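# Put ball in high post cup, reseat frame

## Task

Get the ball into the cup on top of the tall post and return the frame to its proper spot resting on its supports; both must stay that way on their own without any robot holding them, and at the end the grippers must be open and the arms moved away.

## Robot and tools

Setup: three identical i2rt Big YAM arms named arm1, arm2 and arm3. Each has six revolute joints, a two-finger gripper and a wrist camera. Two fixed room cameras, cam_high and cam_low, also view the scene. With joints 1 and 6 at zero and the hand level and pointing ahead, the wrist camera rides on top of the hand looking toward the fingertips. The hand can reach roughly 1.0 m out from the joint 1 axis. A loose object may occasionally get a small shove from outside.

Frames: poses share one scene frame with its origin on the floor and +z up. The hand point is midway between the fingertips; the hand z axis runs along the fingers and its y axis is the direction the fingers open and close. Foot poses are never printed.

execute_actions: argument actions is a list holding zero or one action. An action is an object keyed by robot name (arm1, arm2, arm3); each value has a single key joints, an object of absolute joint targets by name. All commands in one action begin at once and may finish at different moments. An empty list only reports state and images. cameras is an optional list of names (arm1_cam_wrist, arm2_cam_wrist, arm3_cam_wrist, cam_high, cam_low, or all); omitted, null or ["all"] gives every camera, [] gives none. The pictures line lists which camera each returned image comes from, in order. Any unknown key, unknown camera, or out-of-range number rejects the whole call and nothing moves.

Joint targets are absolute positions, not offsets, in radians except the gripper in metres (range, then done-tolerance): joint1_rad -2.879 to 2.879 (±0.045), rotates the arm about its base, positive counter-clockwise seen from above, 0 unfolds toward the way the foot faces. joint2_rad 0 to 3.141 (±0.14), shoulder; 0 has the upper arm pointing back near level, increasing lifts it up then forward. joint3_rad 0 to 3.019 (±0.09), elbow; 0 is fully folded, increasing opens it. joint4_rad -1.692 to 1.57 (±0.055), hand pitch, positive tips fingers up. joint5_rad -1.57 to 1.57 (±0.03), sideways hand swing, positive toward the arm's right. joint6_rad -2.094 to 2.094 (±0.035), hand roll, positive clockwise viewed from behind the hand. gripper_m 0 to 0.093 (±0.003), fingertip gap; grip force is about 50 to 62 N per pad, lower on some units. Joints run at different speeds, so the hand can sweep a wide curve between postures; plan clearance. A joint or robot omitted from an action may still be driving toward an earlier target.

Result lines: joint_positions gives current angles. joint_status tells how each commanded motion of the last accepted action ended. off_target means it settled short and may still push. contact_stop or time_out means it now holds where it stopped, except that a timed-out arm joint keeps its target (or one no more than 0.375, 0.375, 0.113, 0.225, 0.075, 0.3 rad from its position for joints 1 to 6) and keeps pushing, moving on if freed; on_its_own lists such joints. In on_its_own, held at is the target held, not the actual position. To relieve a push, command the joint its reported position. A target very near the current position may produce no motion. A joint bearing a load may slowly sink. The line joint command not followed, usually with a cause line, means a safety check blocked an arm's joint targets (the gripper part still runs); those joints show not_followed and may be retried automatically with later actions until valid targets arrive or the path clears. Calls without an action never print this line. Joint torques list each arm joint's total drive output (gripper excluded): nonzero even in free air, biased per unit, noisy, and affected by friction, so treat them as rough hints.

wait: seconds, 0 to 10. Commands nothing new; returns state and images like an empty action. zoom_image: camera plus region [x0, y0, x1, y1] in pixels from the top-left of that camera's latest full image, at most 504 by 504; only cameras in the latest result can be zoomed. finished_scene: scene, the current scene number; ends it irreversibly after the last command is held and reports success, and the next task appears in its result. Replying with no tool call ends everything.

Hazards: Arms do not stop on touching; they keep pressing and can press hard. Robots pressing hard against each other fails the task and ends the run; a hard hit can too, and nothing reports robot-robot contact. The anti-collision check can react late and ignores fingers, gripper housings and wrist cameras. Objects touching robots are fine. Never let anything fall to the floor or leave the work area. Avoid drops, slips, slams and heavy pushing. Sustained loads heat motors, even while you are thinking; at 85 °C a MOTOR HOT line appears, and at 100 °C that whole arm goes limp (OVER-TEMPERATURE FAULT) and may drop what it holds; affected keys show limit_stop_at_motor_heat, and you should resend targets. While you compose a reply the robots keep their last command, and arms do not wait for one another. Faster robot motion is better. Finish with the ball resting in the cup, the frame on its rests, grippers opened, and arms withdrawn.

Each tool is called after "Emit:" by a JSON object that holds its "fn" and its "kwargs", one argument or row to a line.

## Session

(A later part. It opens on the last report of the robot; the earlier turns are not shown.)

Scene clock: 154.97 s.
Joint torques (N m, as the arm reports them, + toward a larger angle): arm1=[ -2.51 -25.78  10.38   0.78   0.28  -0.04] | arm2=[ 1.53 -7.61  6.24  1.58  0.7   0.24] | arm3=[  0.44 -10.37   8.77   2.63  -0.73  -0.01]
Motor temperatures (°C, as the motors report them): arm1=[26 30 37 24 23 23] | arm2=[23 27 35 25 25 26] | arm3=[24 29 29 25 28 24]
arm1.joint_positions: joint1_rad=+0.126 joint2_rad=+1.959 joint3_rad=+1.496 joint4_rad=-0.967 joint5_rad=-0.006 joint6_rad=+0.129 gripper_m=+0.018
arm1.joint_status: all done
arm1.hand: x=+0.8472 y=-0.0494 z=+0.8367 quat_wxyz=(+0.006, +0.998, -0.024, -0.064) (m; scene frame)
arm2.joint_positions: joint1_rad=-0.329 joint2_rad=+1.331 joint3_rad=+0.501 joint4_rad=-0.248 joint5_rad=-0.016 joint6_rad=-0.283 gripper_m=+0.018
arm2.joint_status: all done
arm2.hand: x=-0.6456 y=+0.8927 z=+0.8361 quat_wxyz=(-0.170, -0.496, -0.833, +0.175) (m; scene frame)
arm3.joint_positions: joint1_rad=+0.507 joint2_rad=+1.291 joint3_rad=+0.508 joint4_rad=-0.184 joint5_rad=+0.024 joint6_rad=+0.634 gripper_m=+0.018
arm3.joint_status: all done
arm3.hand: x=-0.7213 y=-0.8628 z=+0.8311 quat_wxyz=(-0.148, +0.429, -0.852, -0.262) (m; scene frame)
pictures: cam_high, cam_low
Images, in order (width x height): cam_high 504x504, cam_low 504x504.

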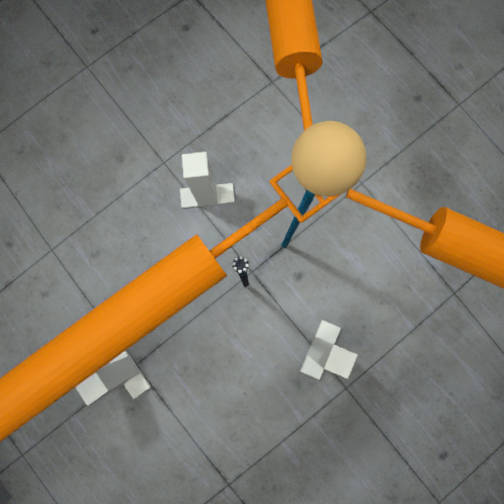

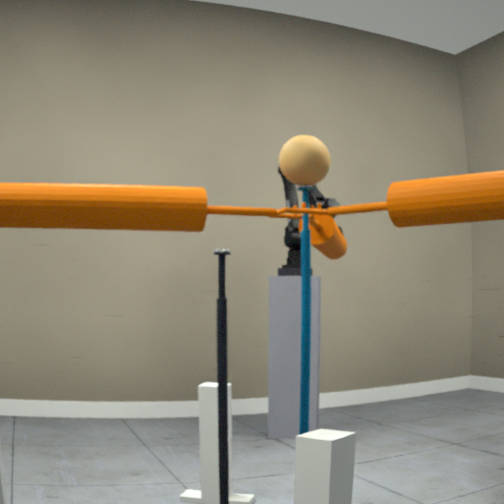

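Emit:
{"fn": "execute_actions", "kwargs": {
  "actions": [
    {"arm1":{"joints":{"joint1_rad":0.15,"joint2_rad":1.76,"joint3_rad":1.235,"joint4_rad":-0.874,"joint6_rad":0.145}},"arm2":{"joints":{"joint1_rad":-0.14,"joint2_rad":1.395,"joint3_rad":0.61,"joint4_rad":-0.27,"joint6_rad":-0.085}},"arm3":{"joints":{"joint1_rad":0.312,"joint2_rad":1.31,"joint3_rad":0.585,"joint4_rad":-0.275,"joint6_rad":0.425}}}
  ],
  "cameras": ["cam_high"]
}}

Emit:
{"fn": "execute_actions", "kwargs": {
  "actions": [
    {"arm1":{"joints":{"joint2_rad":1.52,"joint3_rad":0.90,"joint4_rad":-0.794,"joint6_rad":0.155}},"arm2":{"joints":{"joint1_rad":0.105,"joint2_rad":1.49,"joint3_rad":0.72,"joint4_rad":-0.269,"joint6_rad":0.185}},"arm3":{"joints":{"joint1_rad":0.072,"joint2_rad":1.425,"joint3_rad":0.725,"joint4_rad":-0.323,"joint6_rad":0.175}}}
  ],
  "cameras": []
}}

Emit:
{"fn": "execute_actions", "kwargs": {
  "actions": [
    {"arm1":{"joints":{"joint1_rad":0.192,"joint2_rad":1.038,"joint3_rad":0.408,"joint4_rad":-0.79,"joint6_rad":0.19}},"arm2":{"joints":{"joint1_rad":0.405,"joint2_rad":1.77,"joint3_rad":1.065,"joint4_rad":-0.335,"joint6_rad":0.495}},"arm3":{"joints":{"joint1_rad":-0.235,"joint2_rad":1.705,"joint3_rad":1.035,"joint4_rad":-0.38,"joint6_rad":-0.165}}}
  ],
  "cameras": ["cam_high","cam_low"]
}}

Scene clock: 182.37 s.
Joint torques (N m, as the arm reports them, + toward a larger angle): arm1=[ -0.52 -20.64   8.73   0.82   0.25  -0.01] | arm2=[ 1.2  -8.74 10.84  0.86 -0.07  0.18] | arm3=[-0.06 -9.28 12.15  0.55  0.29 -0.15]
Motor temperatures (°C, as the motors report them): arm1=[26 31 33 24 23 23] | arm2=[23 27 35 25 25 26] | arm3=[24 29 28 26 28 24]
arm1.joint_positions: joint1_rad=+0.139 joint2_rad=+1.781 joint3_rad=+1.244 joint4_rad=-0.882 joint5_rad=-0.006 joint6_rad=+0.140 gripper_m=+0.018
arm1.joint_status: all done
arm1.hand: x=+0.9192 y=-0.0502 z=+0.8443 quat_wxyz=(+0.007, +0.997, -0.023, -0.070) (m; scene frame)
arm2.joint_positions: joint1_rad=-0.140 joint2_rad=+1.397 joint3_rad=+0.565 joint4_rad=-0.260 joint5_rad=+0.004 joint6_rad=-0.093 gripper_m=+0.018
arm2.joint_status: all done
arm2.hand: x=-0.5735 y=+0.8920 z=+0.8347 quat_wxyz=(-0.189, -0.500, -0.833, +0.145) (m; scene frame)
arm3.joint_positions: joint1_rad=+0.307 joint2_rad=+1.309 joint3_rad=+0.550 joint4_rad=-0.251 joint5_rad=-0.004 joint6_rad=+0.437 gripper_m=+0.018
arm3.joint_status: all done
arm3.hand: x=-0.6474 y=-0.8662 z=+0.8328 quat_wxyz=(-0.173, +0.434, -0.856, -0.220) (m; scene frame)
pictures: cam_high
Images, in order (width x height): cam_high 504x504.

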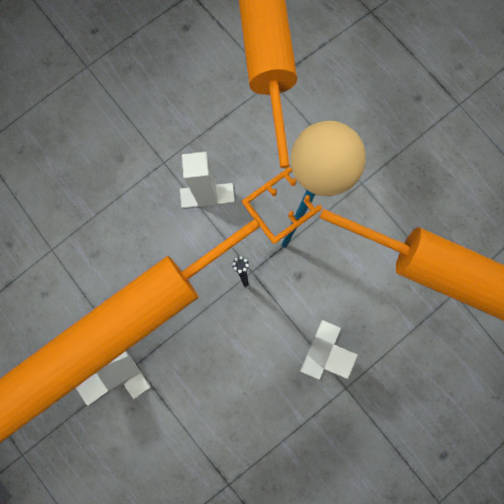

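Scene clock: 183.37 s.
Joint torques (N m, as the arm reports them, + toward a larger angle): arm1=[ -0.39 -14.25   7.71   0.56   0.22   0.06] | arm2=[  0.77 -11.52  10.55   1.36  -0.8    0.22] | arm3=[  0.23 -12.5   12.24   1.     0.64  -0.04]
Motor temperatures (°C, as the motors report them): arm1=[26 31 33 24 23 23] | arm2=[23 27 35 25 25 26] | arm3=[24 29 28 26 28 24]
arm1.joint_positions: joint1_rad=+0.139 joint2_rad=+1.530 joint3_rad=+0.915 joint4_rad=-0.795 joint5_rad=-0.005 joint6_rad=+0.142 gripper_m=+0.018
arm1.joint_status: all done
arm1.hand: x=+1.0257 y=-0.0403 z=+0.8459 quat_wxyz=(+0.007, +0.997, -0.024, -0.074) (m; scene frame)
arm2.joint_positions: joint1_rad=+0.108 joint2_rad=+1.499 joint3_rad=+0.680 joint4_rad=-0.273 joint5_rad=+0.024 joint6_rad=+0.173 gripper_m=+0.018
arm2.joint_status: all done
arm2.hand: x=-0.4657 y=+0.9043 z=+0.8354 quat_wxyz=(-0.215, -0.509, -0.827, +0.100) (m; scene frame)
arm3.joint_positions: joint1_rad=+0.066 joint2_rad=+1.431 joint3_rad=+0.690 joint4_rad=-0.313 joint5_rad=-0.014 joint6_rad=+0.176 gripper_m=+0.018
arm3.joint_status: all done
arm3.hand: x=-0.5400 y=-0.8573 z=+0.8337 quat_wxyz=(-0.202, +0.446, -0.857, -0.162) (m; scene frame)
pictures: none
No camera images: the call's "cameras" was empty. Leave "cameras" out to get every camera's image.

Scene clock: 184.47 s.
Joint torques (N m, as the arm reports them, + toward a larger angle): arm1=[ 0.13 -4.82  7.58  0.31  0.03  0.05] | arm2=[  1.51 -15.95  10.87   1.04  -1.13   0.14] | arm3=[ -0.36 -18.34  11.57   1.23   1.01  -0.04]
Motor temperatures (°C, as the motors report them): arm1=[26 31 33 24 23 23] | arm2=[23 27 35 25 25 26] | arm3=[24 29 29 26 28 24]
arm1.joint_positions: joint1_rad=+0.173 joint2_rad=+1.047 joint3_rad=+0.427 joint4_rad=-0.785 joint5_rad=+0.001 joint6_rad=+0.178 gripper_m=+0.018
arm1.joint_status: all done
arm1.hand: x=+1.2088 y=-0.0304 z=+0.8275 quat_wxyz=(+0.008, +0.997, -0.025, -0.077) (m; scene frame)
arm2.joint_positions: joint1_rad=+0.398 joint2_rad=+1.787 joint3_rad=+1.023 joint4_rad=-0.330 joint5_rad=+0.033 joint6_rad=+0.491 gripper_m=+0.017
arm2.joint_status: all done
arm2.hand: x=-0.2792 y=+0.9200 z=+0.8217 quat_wxyz=(-0.233, -0.521, -0.820, +0.035) (m; scene frame)
arm3.joint_positions: joint1_rad=-0.235 joint2_rad=+1.716 joint3_rad=+1.010 joint4_rad=-0.375 joint5_rad=-0.026 joint6_rad=-0.163 gripper_m=+0.018
arm3.joint_status: all done
arm3.hand: x=-0.3573 y=-0.8472 z=+0.8218 quat_wxyz=(-0.228, +0.465, -0.851, -0.092) (m; scene frame)
pictures: cam_high, cam_low
Images, in order (width x height): cam_high 504x504, cam_low 504x504.

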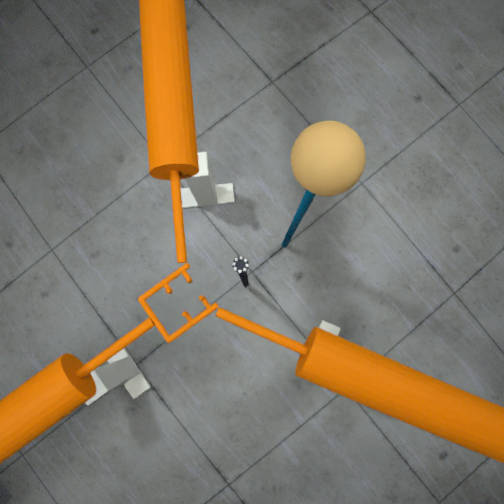

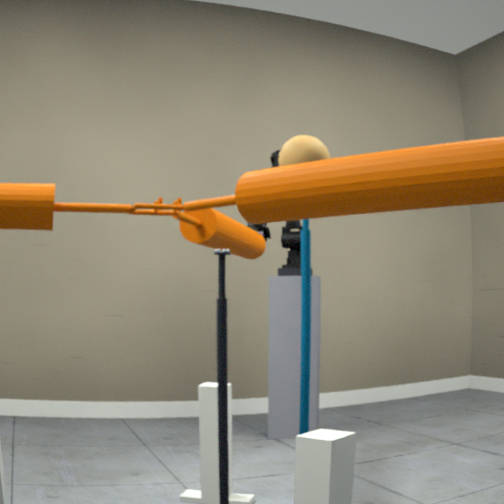

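Emit:
{"fn": "execute_actions", "kwargs": {
  "actions": [
    {"arm1":{"joints":{"joint2_rad":1.49,"joint3_rad":0.29,"joint4_rad":-0.235}},"arm2":{"joints":{"joint2_rad":2.02,"joint3_rad":0.992,"joint4_rad":-0.062}},"arm3":{"joints":{"joint2_rad":1.94,"joint3_rad":0.955,"joint4_rad":-0.097}}}
  ],
  "cameras": []
}}

Emit:
{"fn": "execute_actions", "kwargs": {
  "actions": [
    {"arm1":{"joints":{"joint2_rad":2.14,"joint3_rad":0.355,"joint4_rad":0.36}},"arm2":{"joints":{"joint2_rad":2.335,"joint3_rad":1.075,"joint4_rad":0.175}},"arm3":{"joints":{"joint2_rad":2.252,"joint3_rad":1.02,"joint4_rad":0.163}}}
  ],
  "cameras": []
}}

Emit:
{"fn": "execute_actions", "kwargs": {
  "actions": [
    {"arm1":{"joints":{"joint2_rad":2.60,"joint3_rad":0.542,"joint4_rad":0.63}},"arm2":{"joints":{"joint2_rad":2.625,"joint3_rad":1.222,"joint4_rad":0.313}},"arm3":{"joints":{"joint2_rad":2.55,"joint3_rad":1.15,"joint4_rad":0.325}}}
  ],
  "cameras": []
}}

Emit:
{"fn": "execute_actions", "kwargs": {
  "actions": [
    {"arm1":{"joints":{"joint2_rad":2.748,"joint3_rad":0.642,"joint4_rad":0.675}},"arm2":{"joints":{"joint2_rad":2.743,"joint3_rad":1.307,"joint4_rad":0.347}},"arm3":{"joints":{"joint2_rad":2.672,"joint3_rad":1.229,"joint4_rad":0.367}}}
  ],
  "cameras": ["cam_high","cam_low"]
}}

Scene clock: 200.67 s.
Joint torques (N m, as the arm reports them, + toward a larger angle): arm1=[-0.14 -6.81  2.76  0.63  0.13  0.04] | arm2=[  2.29 -17.76   4.74   1.49  -0.7    0.09] | arm3=[ -0.26 -20.42   6.29   1.57   0.7    0.08]
Motor temperatures (°C, as the motors report them): arm1=[26 29 31 24 23 23] | arm2=[23 28 37 25 26 26] | arm3=[24 30 29 25 28 24]
arm1.joint_positions: joint1_rad=+0.176 joint2_rad=+1.489 joint3_rad=+0.311 joint4_rad=-0.238 joint5_rad=-0.002 joint6_rad=+0.180 gripper_m=+0.018
arm1.joint_status: all done
arm1.hand: x=+1.2102 y=-0.0305 z=+0.7171 quat_wxyz=(+0.008, +0.997, -0.025, -0.071) (m; scene frame)
arm2.joint_positions: joint1_rad=+0.395 joint2_rad=+2.044 joint3_rad=+1.003 joint4_rad=-0.070 joint5_rad=+0.022 joint6_rad=+0.494 gripper_m=+0.017
arm2.joint_status: all done
arm2.hand: x=-0.2808 y=+0.9202 z=+0.7051 quat_wxyz=(-0.225, -0.524, -0.821, +0.029) (m; scene frame)
arm3.joint_positions: joint1_rad=-0.234 joint2_rad=+1.959 joint3_rad=+0.962 joint4_rad=-0.103 joint5_rad=-0.017 joint6_rad=-0.176 gripper_m=+0.018
arm3.joint_status: all done
arm3.hand: x=-0.3579 y=-0.8496 z=+0.7068 quat_wxyz=(-0.222, +0.471, -0.850, -0.084) (m; scene frame)
pictures: none
No camera images: the call's "cameras" was empty. Leave "cameras" out to get every camera's image.

Scene clock: 201.93 s.
Joint torques (N m, as the arm reports them, + toward a larger angle): arm1=[ -0.15 -10.2   -2.4    0.83   0.11   0.03] | arm2=[  2.16 -17.75   4.86   1.35  -0.57   0.14] | arm3=[ -1.03 -20.99   5.83   2.07   0.58   0.03]
Motor temperatures (°C, as the motors report them): arm1=[26 29 31 24 23 23] | arm2=[23 28 37 25 26 26] | arm3=[24 30 29 25 28 24]
arm1.joint_positions: joint1_rad=+0.176 joint2_rad=+2.134 joint3_rad=+0.367 joint4_rad=+0.352 joint5_rad=-0.001 joint6_rad=+0.180 gripper_m=+0.018
arm1.joint_status: all done
arm1.hand: x=+1.2089 y=-0.0298 z=+0.5961 quat_wxyz=(+0.008, +0.997, -0.025, -0.072) (m; scene frame)
arm2.joint_positions: joint1_rad=+0.391 joint2_rad=+2.342 joint3_rad=+1.061 joint4_rad=+0.171 joint5_rad=+0.019 joint6_rad=+0.490 gripper_m=+0.017
arm2.joint_status: all done
arm2.hand: x=-0.2854 y=+0.9214 z=+0.5869 quat_wxyz=(-0.226, -0.523, -0.821, +0.029) (m; scene frame)
arm3.joint_positions: joint1_rad=-0.227 joint2_rad=+2.264 joint3_rad=+1.006 joint4_rad=+0.145 joint5_rad=-0.014 joint6_rad=-0.171 gripper_m=+0.018
arm3.joint_status: all done
arm3.hand: x=-0.3625 y=-0.8501 z=+0.5861 quat_wxyz=(-0.216, +0.472, -0.851, -0.081) (m; scene frame)
pictures: none
No camera images: the call's "cameras" was empty. Leave "cameras" out to get every camera's image.

Scene clock: 203.03 s.
Joint torques (N m, as the arm reports them, + toward a larger angle): arm1=[ -0.13 -11.82  -4.9    0.85   0.12   0.02] | arm2=[  1.96 -18.18   3.16   1.47  -0.54   0.16] | arm3=[ -1.31 -22.13   3.79   2.27   0.56  -0.01]
Motor temperatures (°C, as the motors report them): arm1=[26 29 31 24 23 23] | arm2=[23 28 37 25 26 26] | arm3=[24 30 29 25 28 24]
arm1.joint_positions: joint1_rad=+0.176 joint2_rad=+2.590 joint3_rad=+0.553 joint4_rad=+0.621 joint5_rad=-0.001 joint6_rad=+0.181 gripper_m=+0.018
arm1.joint_status: all done
arm1.hand: x=+1.2091 y=-0.0290 z=+0.4863 quat_wxyz=(+0.008, +0.997, -0.025, -0.071) (m; scene frame)
arm2.joint_positions: joint1_rad=+0.393 joint2_rad=+2.632 joint3_rad=+1.213 joint4_rad=+0.304 joint5_rad=+0.018 joint6_rad=+0.490 gripper_m=+0.017
arm2.joint_status: all done
arm2.hand: x=-0.2865 y=+0.9225 z=+0.4761 quat_wxyz=(-0.223, -0.523, -0.822, +0.028) (m; scene frame)
arm3.joint_positions: joint1_rad=-0.225 joint2_rad=+2.560 joint3_rad=+1.141 joint4_rad=+0.302 joint5_rad=-0.013 joint6_rad=-0.167 gripper_m=+0.018
arm3.joint_status: all done
arm3.hand: x=-0.3637 y=-0.8499 z=+0.4746 quat_wxyz=(-0.214, +0.472, -0.852, -0.081) (m; scene frame)
pictures: none
No camera images: the call's "cameras" was empty. Leave "cameras" out to get every camera's image.

Scene clock: 203.87 s.
Joint torques (N m, as the arm reports them, + toward a larger angle): arm1=[ -0.17 -12.94  -5.56   0.66   0.1    0.02] | arm2=[  1.83 -18.34   2.98   1.78  -0.65   0.07] | arm3=[ -0.91 -22.01   3.5    2.52   0.61   0.01]
Motor temperatures (°C, as the motors report them): arm1=[26 29 31 24 23 23] | arm2=[23 28 37 25 26 26] | arm3=[24 30 29 26 28 24]
arm1.joint_positions: joint1_rad=+0.176 joint2_rad=+2.745 joint3_rad=+0.656 joint4_rad=+0.671 joint5_rad=-0.001 joint6_rad=+0.181 gripper_m=+0.018
arm1.joint_status: all done
arm1.hand: x=+1.2104 y=-0.0284 z=+0.4387 quat_wxyz=(+0.008, +0.997, -0.025, -0.070) (m; scene frame)
arm2.joint_positions: joint1_rad=+0.396 joint2_rad=+2.745 joint3_rad=+1.297 joint4_rad=+0.331 joint5_rad=+0.020 joint6_rad=+0.495 gripper_m=+0.017
arm2.joint_status: all done
arm2.hand: x=-0.2854 y=+0.9231 z=+0.4326 quat_wxyz=(-0.223, -0.524, -0.822, +0.028) (m; scene frame)
arm3.joint_positions: joint1_rad=-0.226 joint2_rad=+2.678 joint3_rad=+1.221 joint4_rad=+0.339 joint5_rad=-0.014 joint6_rad=-0.167 gripper_m=+0.018
arm3.joint_status: all done
arm3.hand: x=-0.3625 y=-0.8496 z=+0.4299 quat_wxyz=(-0.213, +0.471, -0.852, -0.081) (m; scene frame)
pictures: cam_high, cam_low
Images, in order (width x height): cam_high 504x504, cam_low 504x504.

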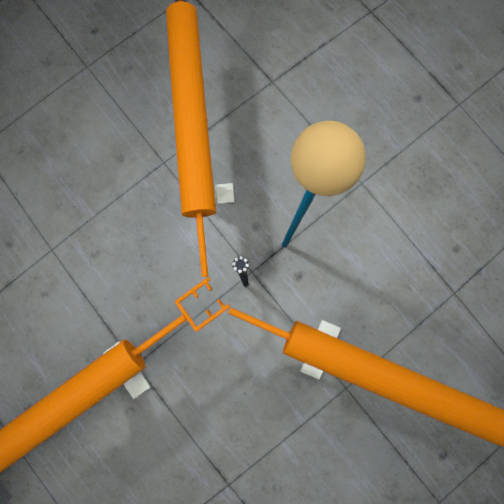

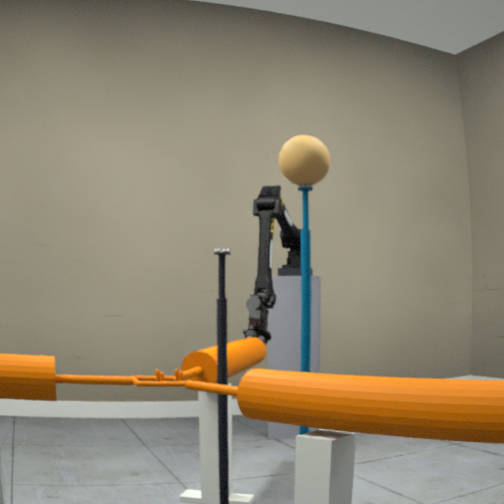

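Emit:
{"fn": "execute_actions", "kwargs": {
  "actions": [
    {"arm1":{"joints":{"joint2_rad":2.80,"joint3_rad":0.66,"joint4_rad":0.665}},"arm2":{"joints":{"joint1_rad":0.42,"joint2_rad":2.775,"joint3_rad":1.35,"joint4_rad":0.37}},"arm3":{"joints":{"joint1_rad":-0.25,"joint2_rad":2.707,"joint3_rad":1.268,"joint4_rad":0.395}}}
  ],
  "cameras": ["cam_low"]
}}

Scene clock: 209.23 s.
Joint torques (N m, as the arm reports them, + toward a larger angle): arm1=[ -0.41 -11.65  -5.4    0.08   0.07   0.02] | arm2=[  2.31 -17.65   4.16   2.33  -0.61   0.03] | arm3=[ -1.25 -21.91   4.36   3.15   0.6    0.09]
Motor temperatures (°C, as the motors report them): arm1=[26 29 30 24 23 23] | arm2=[23 29 35 25 26 26] | arm3=[24 30 28 26 28 24]
arm1.joint_positions: joint1_rad=+0.176 joint2_rad=+2.783 joint3_rad=+0.671 joint4_rad=+0.675 joint5_rad=+0.001 joint6_rad=+0.181 gripper_m=+0.018
arm1.joint_status: all done
arm1.hand: x=+1.2203 y=-0.0268 z=+0.4281 quat_wxyz=(+0.006, +0.998, -0.025, -0.060) (m; scene frame)
arm2.joint_positions: joint1_rad=+0.406 joint2_rad=+2.768 joint3_rad=+1.327 joint4_rad=+0.338 joint5_rad=+0.020 joint6_rad=+0.503 gripper_m=+0.017
arm2.joint_status: all done
arm2.hand: x=-0.2760 y=+0.9235 z=+0.4256 quat_wxyz=(-0.229, -0.522, -0.821, +0.026) (m; scene frame)
arm3.joint_positions: joint1_rad=-0.238 joint2_rad=+2.705 joint3_rad=+1.251 joint4_rad=+0.353 joint5_rad=-0.014 joint6_rad=-0.178 gripper_m=+0.018
arm3.joint_status: all done
arm3.hand: x=-0.3527 y=-0.8482 z=+0.4219 quat_wxyz=(-0.222, +0.470, -0.850, -0.081) (m; scene frame)
pictures: cam_low
Images, in order (width x height): cam_low 504x504.

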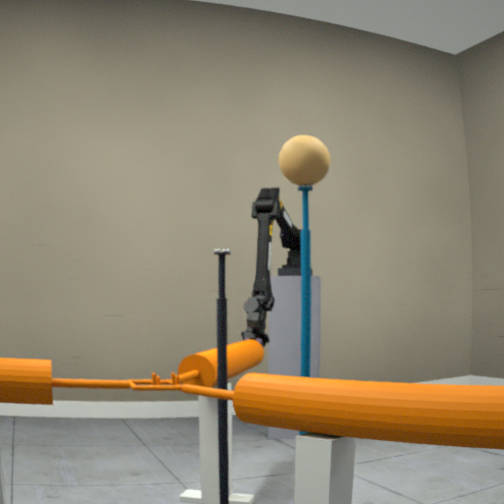

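The frame is within a few millimetres of its rests, so I'll release it and move the arms clear.

Emit:
{"fn": "execute_actions", "kwargs": {
  "actions": [
    {"arm1":{"joints":{"gripper_m":0.09}},"arm3":{"joints":{"gripper_m":0.09,"joint4_rad":0.36}},"arm2":{"joints":{"gripper_m":0.09,"joint4_rad":0.345}}}
  ],
  "cameras": []
}}

Emit:
{"fn": "execute_actions", "kwargs": {
  "actions": [
    {"arm1":{"joints":{"joint2_rad":2.6,"joint3_rad":0.525,"joint4_rad":0.62}},"arm2":{"joints":{"joint2_rad":2.61,"joint3_rad":1.18,"joint4_rad":0.3}},"arm3":{"joints":{"joint2_rad":2.55,"joint3_rad":1.11,"joint4_rad":0.3}}}
  ],
  "cameras": []
}}

Emit:
{"fn": "execute_actions", "kwargs": {
  "actions": [
    {"arm1":{"joints":{"joint2_rad":2.14,"joint3_rad":0.35,"joint4_rad":0.35}},"arm2":{"joints":{"joint2_rad":2.2,"joint3_rad":0.95,"joint4_rad":0.1}},"arm3":{"joints":{"joint2_rad":2.15,"joint3_rad":0.9,"joint4_rad":0.1}}}
  ],
  "cameras": ["cam_high","cam_low"]
}}

Scene clock: 216.47 s.
Joint torques (N m, as the arm reports them, + toward a larger angle): arm1=[ -0.14 -11.59  -5.57   0.14   0.06   0.02] | arm2=[  1.62 -18.19   3.68   1.44   0.01   0.  ] | arm3=[ -1.16 -21.67   3.77   1.67   0.22   0.11]
Motor temperatures (°C, as the motors report them): arm1=[26 29 30 24 23 23] | arm2=[23 29 34 26 26 26] | arm3=[24 31 27 26 28 24]
arm1.joint_positions: joint1_rad=+0.176 joint2_rad=+2.786 joint3_rad=+0.671 joint4_rad=+0.673 joint5_rad=+0.001 joint6_rad=+0.181 gripper_m=+0.090
arm1.joint_status: all done
arm1.hand: x=+1.2221 y=-0.0266 z=+0.4275 quat_wxyz=(+0.005, +0.998, -0.025, -0.058) (m; scene frame)
arm2.joint_positions: joint1_rad=+0.414 joint2_rad=+2.768 joint3_rad=+1.333 joint4_rad=+0.338 joint5_rad=+0.003 joint6_rad=+0.503 gripper_m=+0.090
arm2.joint_status: all done
arm2.hand: x=-0.2689 y=+0.9275 z=+0.4264 quat_wxyz=(-0.233, -0.517, -0.823, +0.017) (m; scene frame)
arm3.joint_positions: joint1_rad=-0.242 joint2_rad=+2.705 joint3_rad=+1.257 joint4_rad=+0.353 joint5_rad=-0.004 joint6_rad=-0.178 gripper_m=+0.090
arm3.joint_status: all done
arm3.hand: x=-0.3472 y=-0.8483 z=+0.4228 quat_wxyz=(-0.226, +0.467, -0.852, -0.077) (m; scene frame)
pictures: none
No camera images: the call's "cameras" was empty. Leave "cameras" out to get every camera's image.

Scene clock: 217.53 s.
Joint torques (N m, as the arm reports them, + toward a larger angle): arm1=[ -0.11 -12.07  -5.14   0.31   0.06   0.03] | arm2=[  1.52 -16.88   1.71   0.95   0.01  -0.02] | arm3=[ -1.14 -20.87   2.83   0.85   0.2    0.09]
Motor temperatures (°C, as the motors report them): arm1=[26 29 30 24 23 23] | arm2=[23 29 34 26 26 26] | arm3=[24 31 27 26 28 24]
arm1.joint_positions: joint1_rad=+0.176 joint2_rad=+2.589 joint3_rad=+0.538 joint4_rad=+0.626 joint5_rad=+0.001 joint6_rad=+0.181 gripper_m=+0.090
arm1.joint_status: all done
arm1.hand: x=+1.2159 y=-0.0278 z=+0.4888 quat_wxyz=(+0.007, +0.997, -0.025, -0.067) (m; scene frame)
arm2.joint_positions: joint1_rad=+0.414 joint2_rad=+2.601 joint3_rad=+1.187 joint4_rad=+0.305 joint5_rad=+0.003 joint6_rad=+0.503 gripper_m=+0.090
arm2.joint_status: all done
arm2.hand: x=-0.2781 y=+0.9344 z=+0.4884 quat_wxyz=(-0.228, -0.518, -0.824, +0.017) (m; scene frame)
arm3.joint_positions: joint1_rad=-0.242 joint2_rad=+2.547 joint3_rad=+1.110 joint4_rad=+0.312 joint5_rad=-0.004 joint6_rad=-0.178 gripper_m=+0.090
arm3.joint_status: all done
arm3.hand: x=-0.3627 y=-0.8650 z=+0.4774 quat_wxyz=(-0.213, +0.468, -0.855, -0.072) (m; scene frame)
pictures: none
No camera images: the call's "cameras" was empty. Leave "cameras" out to get every camera's image.

Scene clock: 218.73 s.
Joint torques (N m, as the arm reports them, + toward a larger angle): arm1=[ -0.11 -10.    -1.48   0.12   0.06   0.03] | arm2=[  1.75 -14.04   4.17   1.07   0.01   0.  ] | arm3=[ -1.05 -16.57   5.07   0.98   0.21   0.09]
Motor temperatures (°C, as the motors report them): arm1=[26 29 30 24 23 23] | arm2=[23 29 34 26 26 26] | arm3=[24 31 27 26 28 24]
arm1.joint_positions: joint1_rad=+0.176 joint2_rad=+2.133 joint3_rad=+0.350 joint4_rad=+0.359 joint5_rad=+0.001 joint6_rad=+0.181 gripper_m=+0.090
arm1.joint_status: all done
arm1.hand: x=+1.2177 y=-0.0284 z=+0.5976 quat_wxyz=(+0.007, +0.997, -0.025, -0.067) (m; scene frame)
arm2.joint_positions: joint1_rad=+0.414 joint2_rad=+2.171 joint3_rad=+0.950 joint4_rad=+0.104 joint5_rad=+0.003 joint6_rad=+0.503 gripper_m=+0.090
arm2.joint_status: all done
arm2.hand: x=-0.2942 y=+0.9468 z=+0.6434 quat_wxyz=(-0.224, -0.518, -0.825, +0.017) (m; scene frame)
arm3.joint_positions: joint1_rad=-0.242 joint2_rad=+2.126 joint3_rad=+0.898 joint4_rad=+0.111 joint5_rad=-0.004 joint6_rad=-0.178 gripper_m=+0.090
arm3.joint_status: all done
arm3.hand: x=-0.3739 y=-0.8768 z=+0.6269 quat_wxyz=(-0.216, +0.468, -0.854, -0.074) (m; scene frame)
pictures: cam_high, cam_low
Images, in order (width x height): cam_high 504x504, cam_low 504x504.

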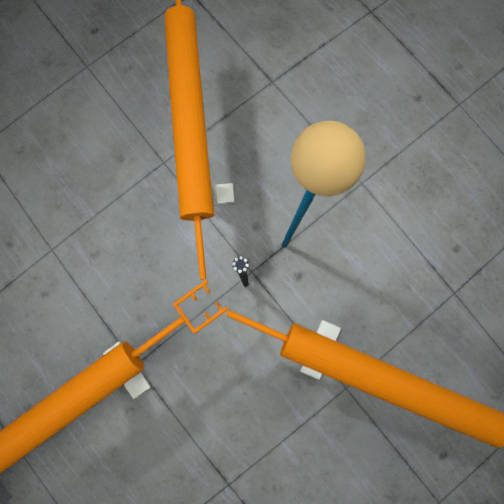

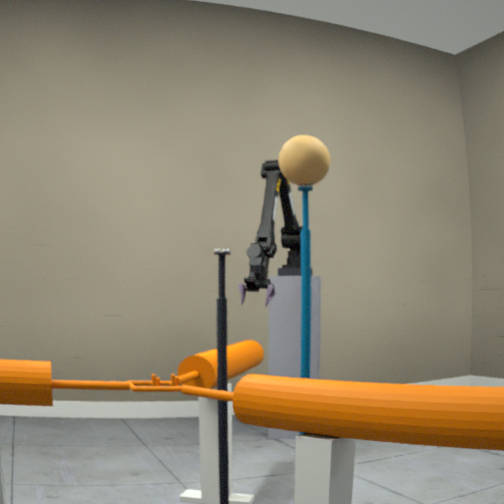

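Emit:
{"fn": "finished_scene", "kwargs": {
  "scene": 2
}}

The scene is finished: the task was done.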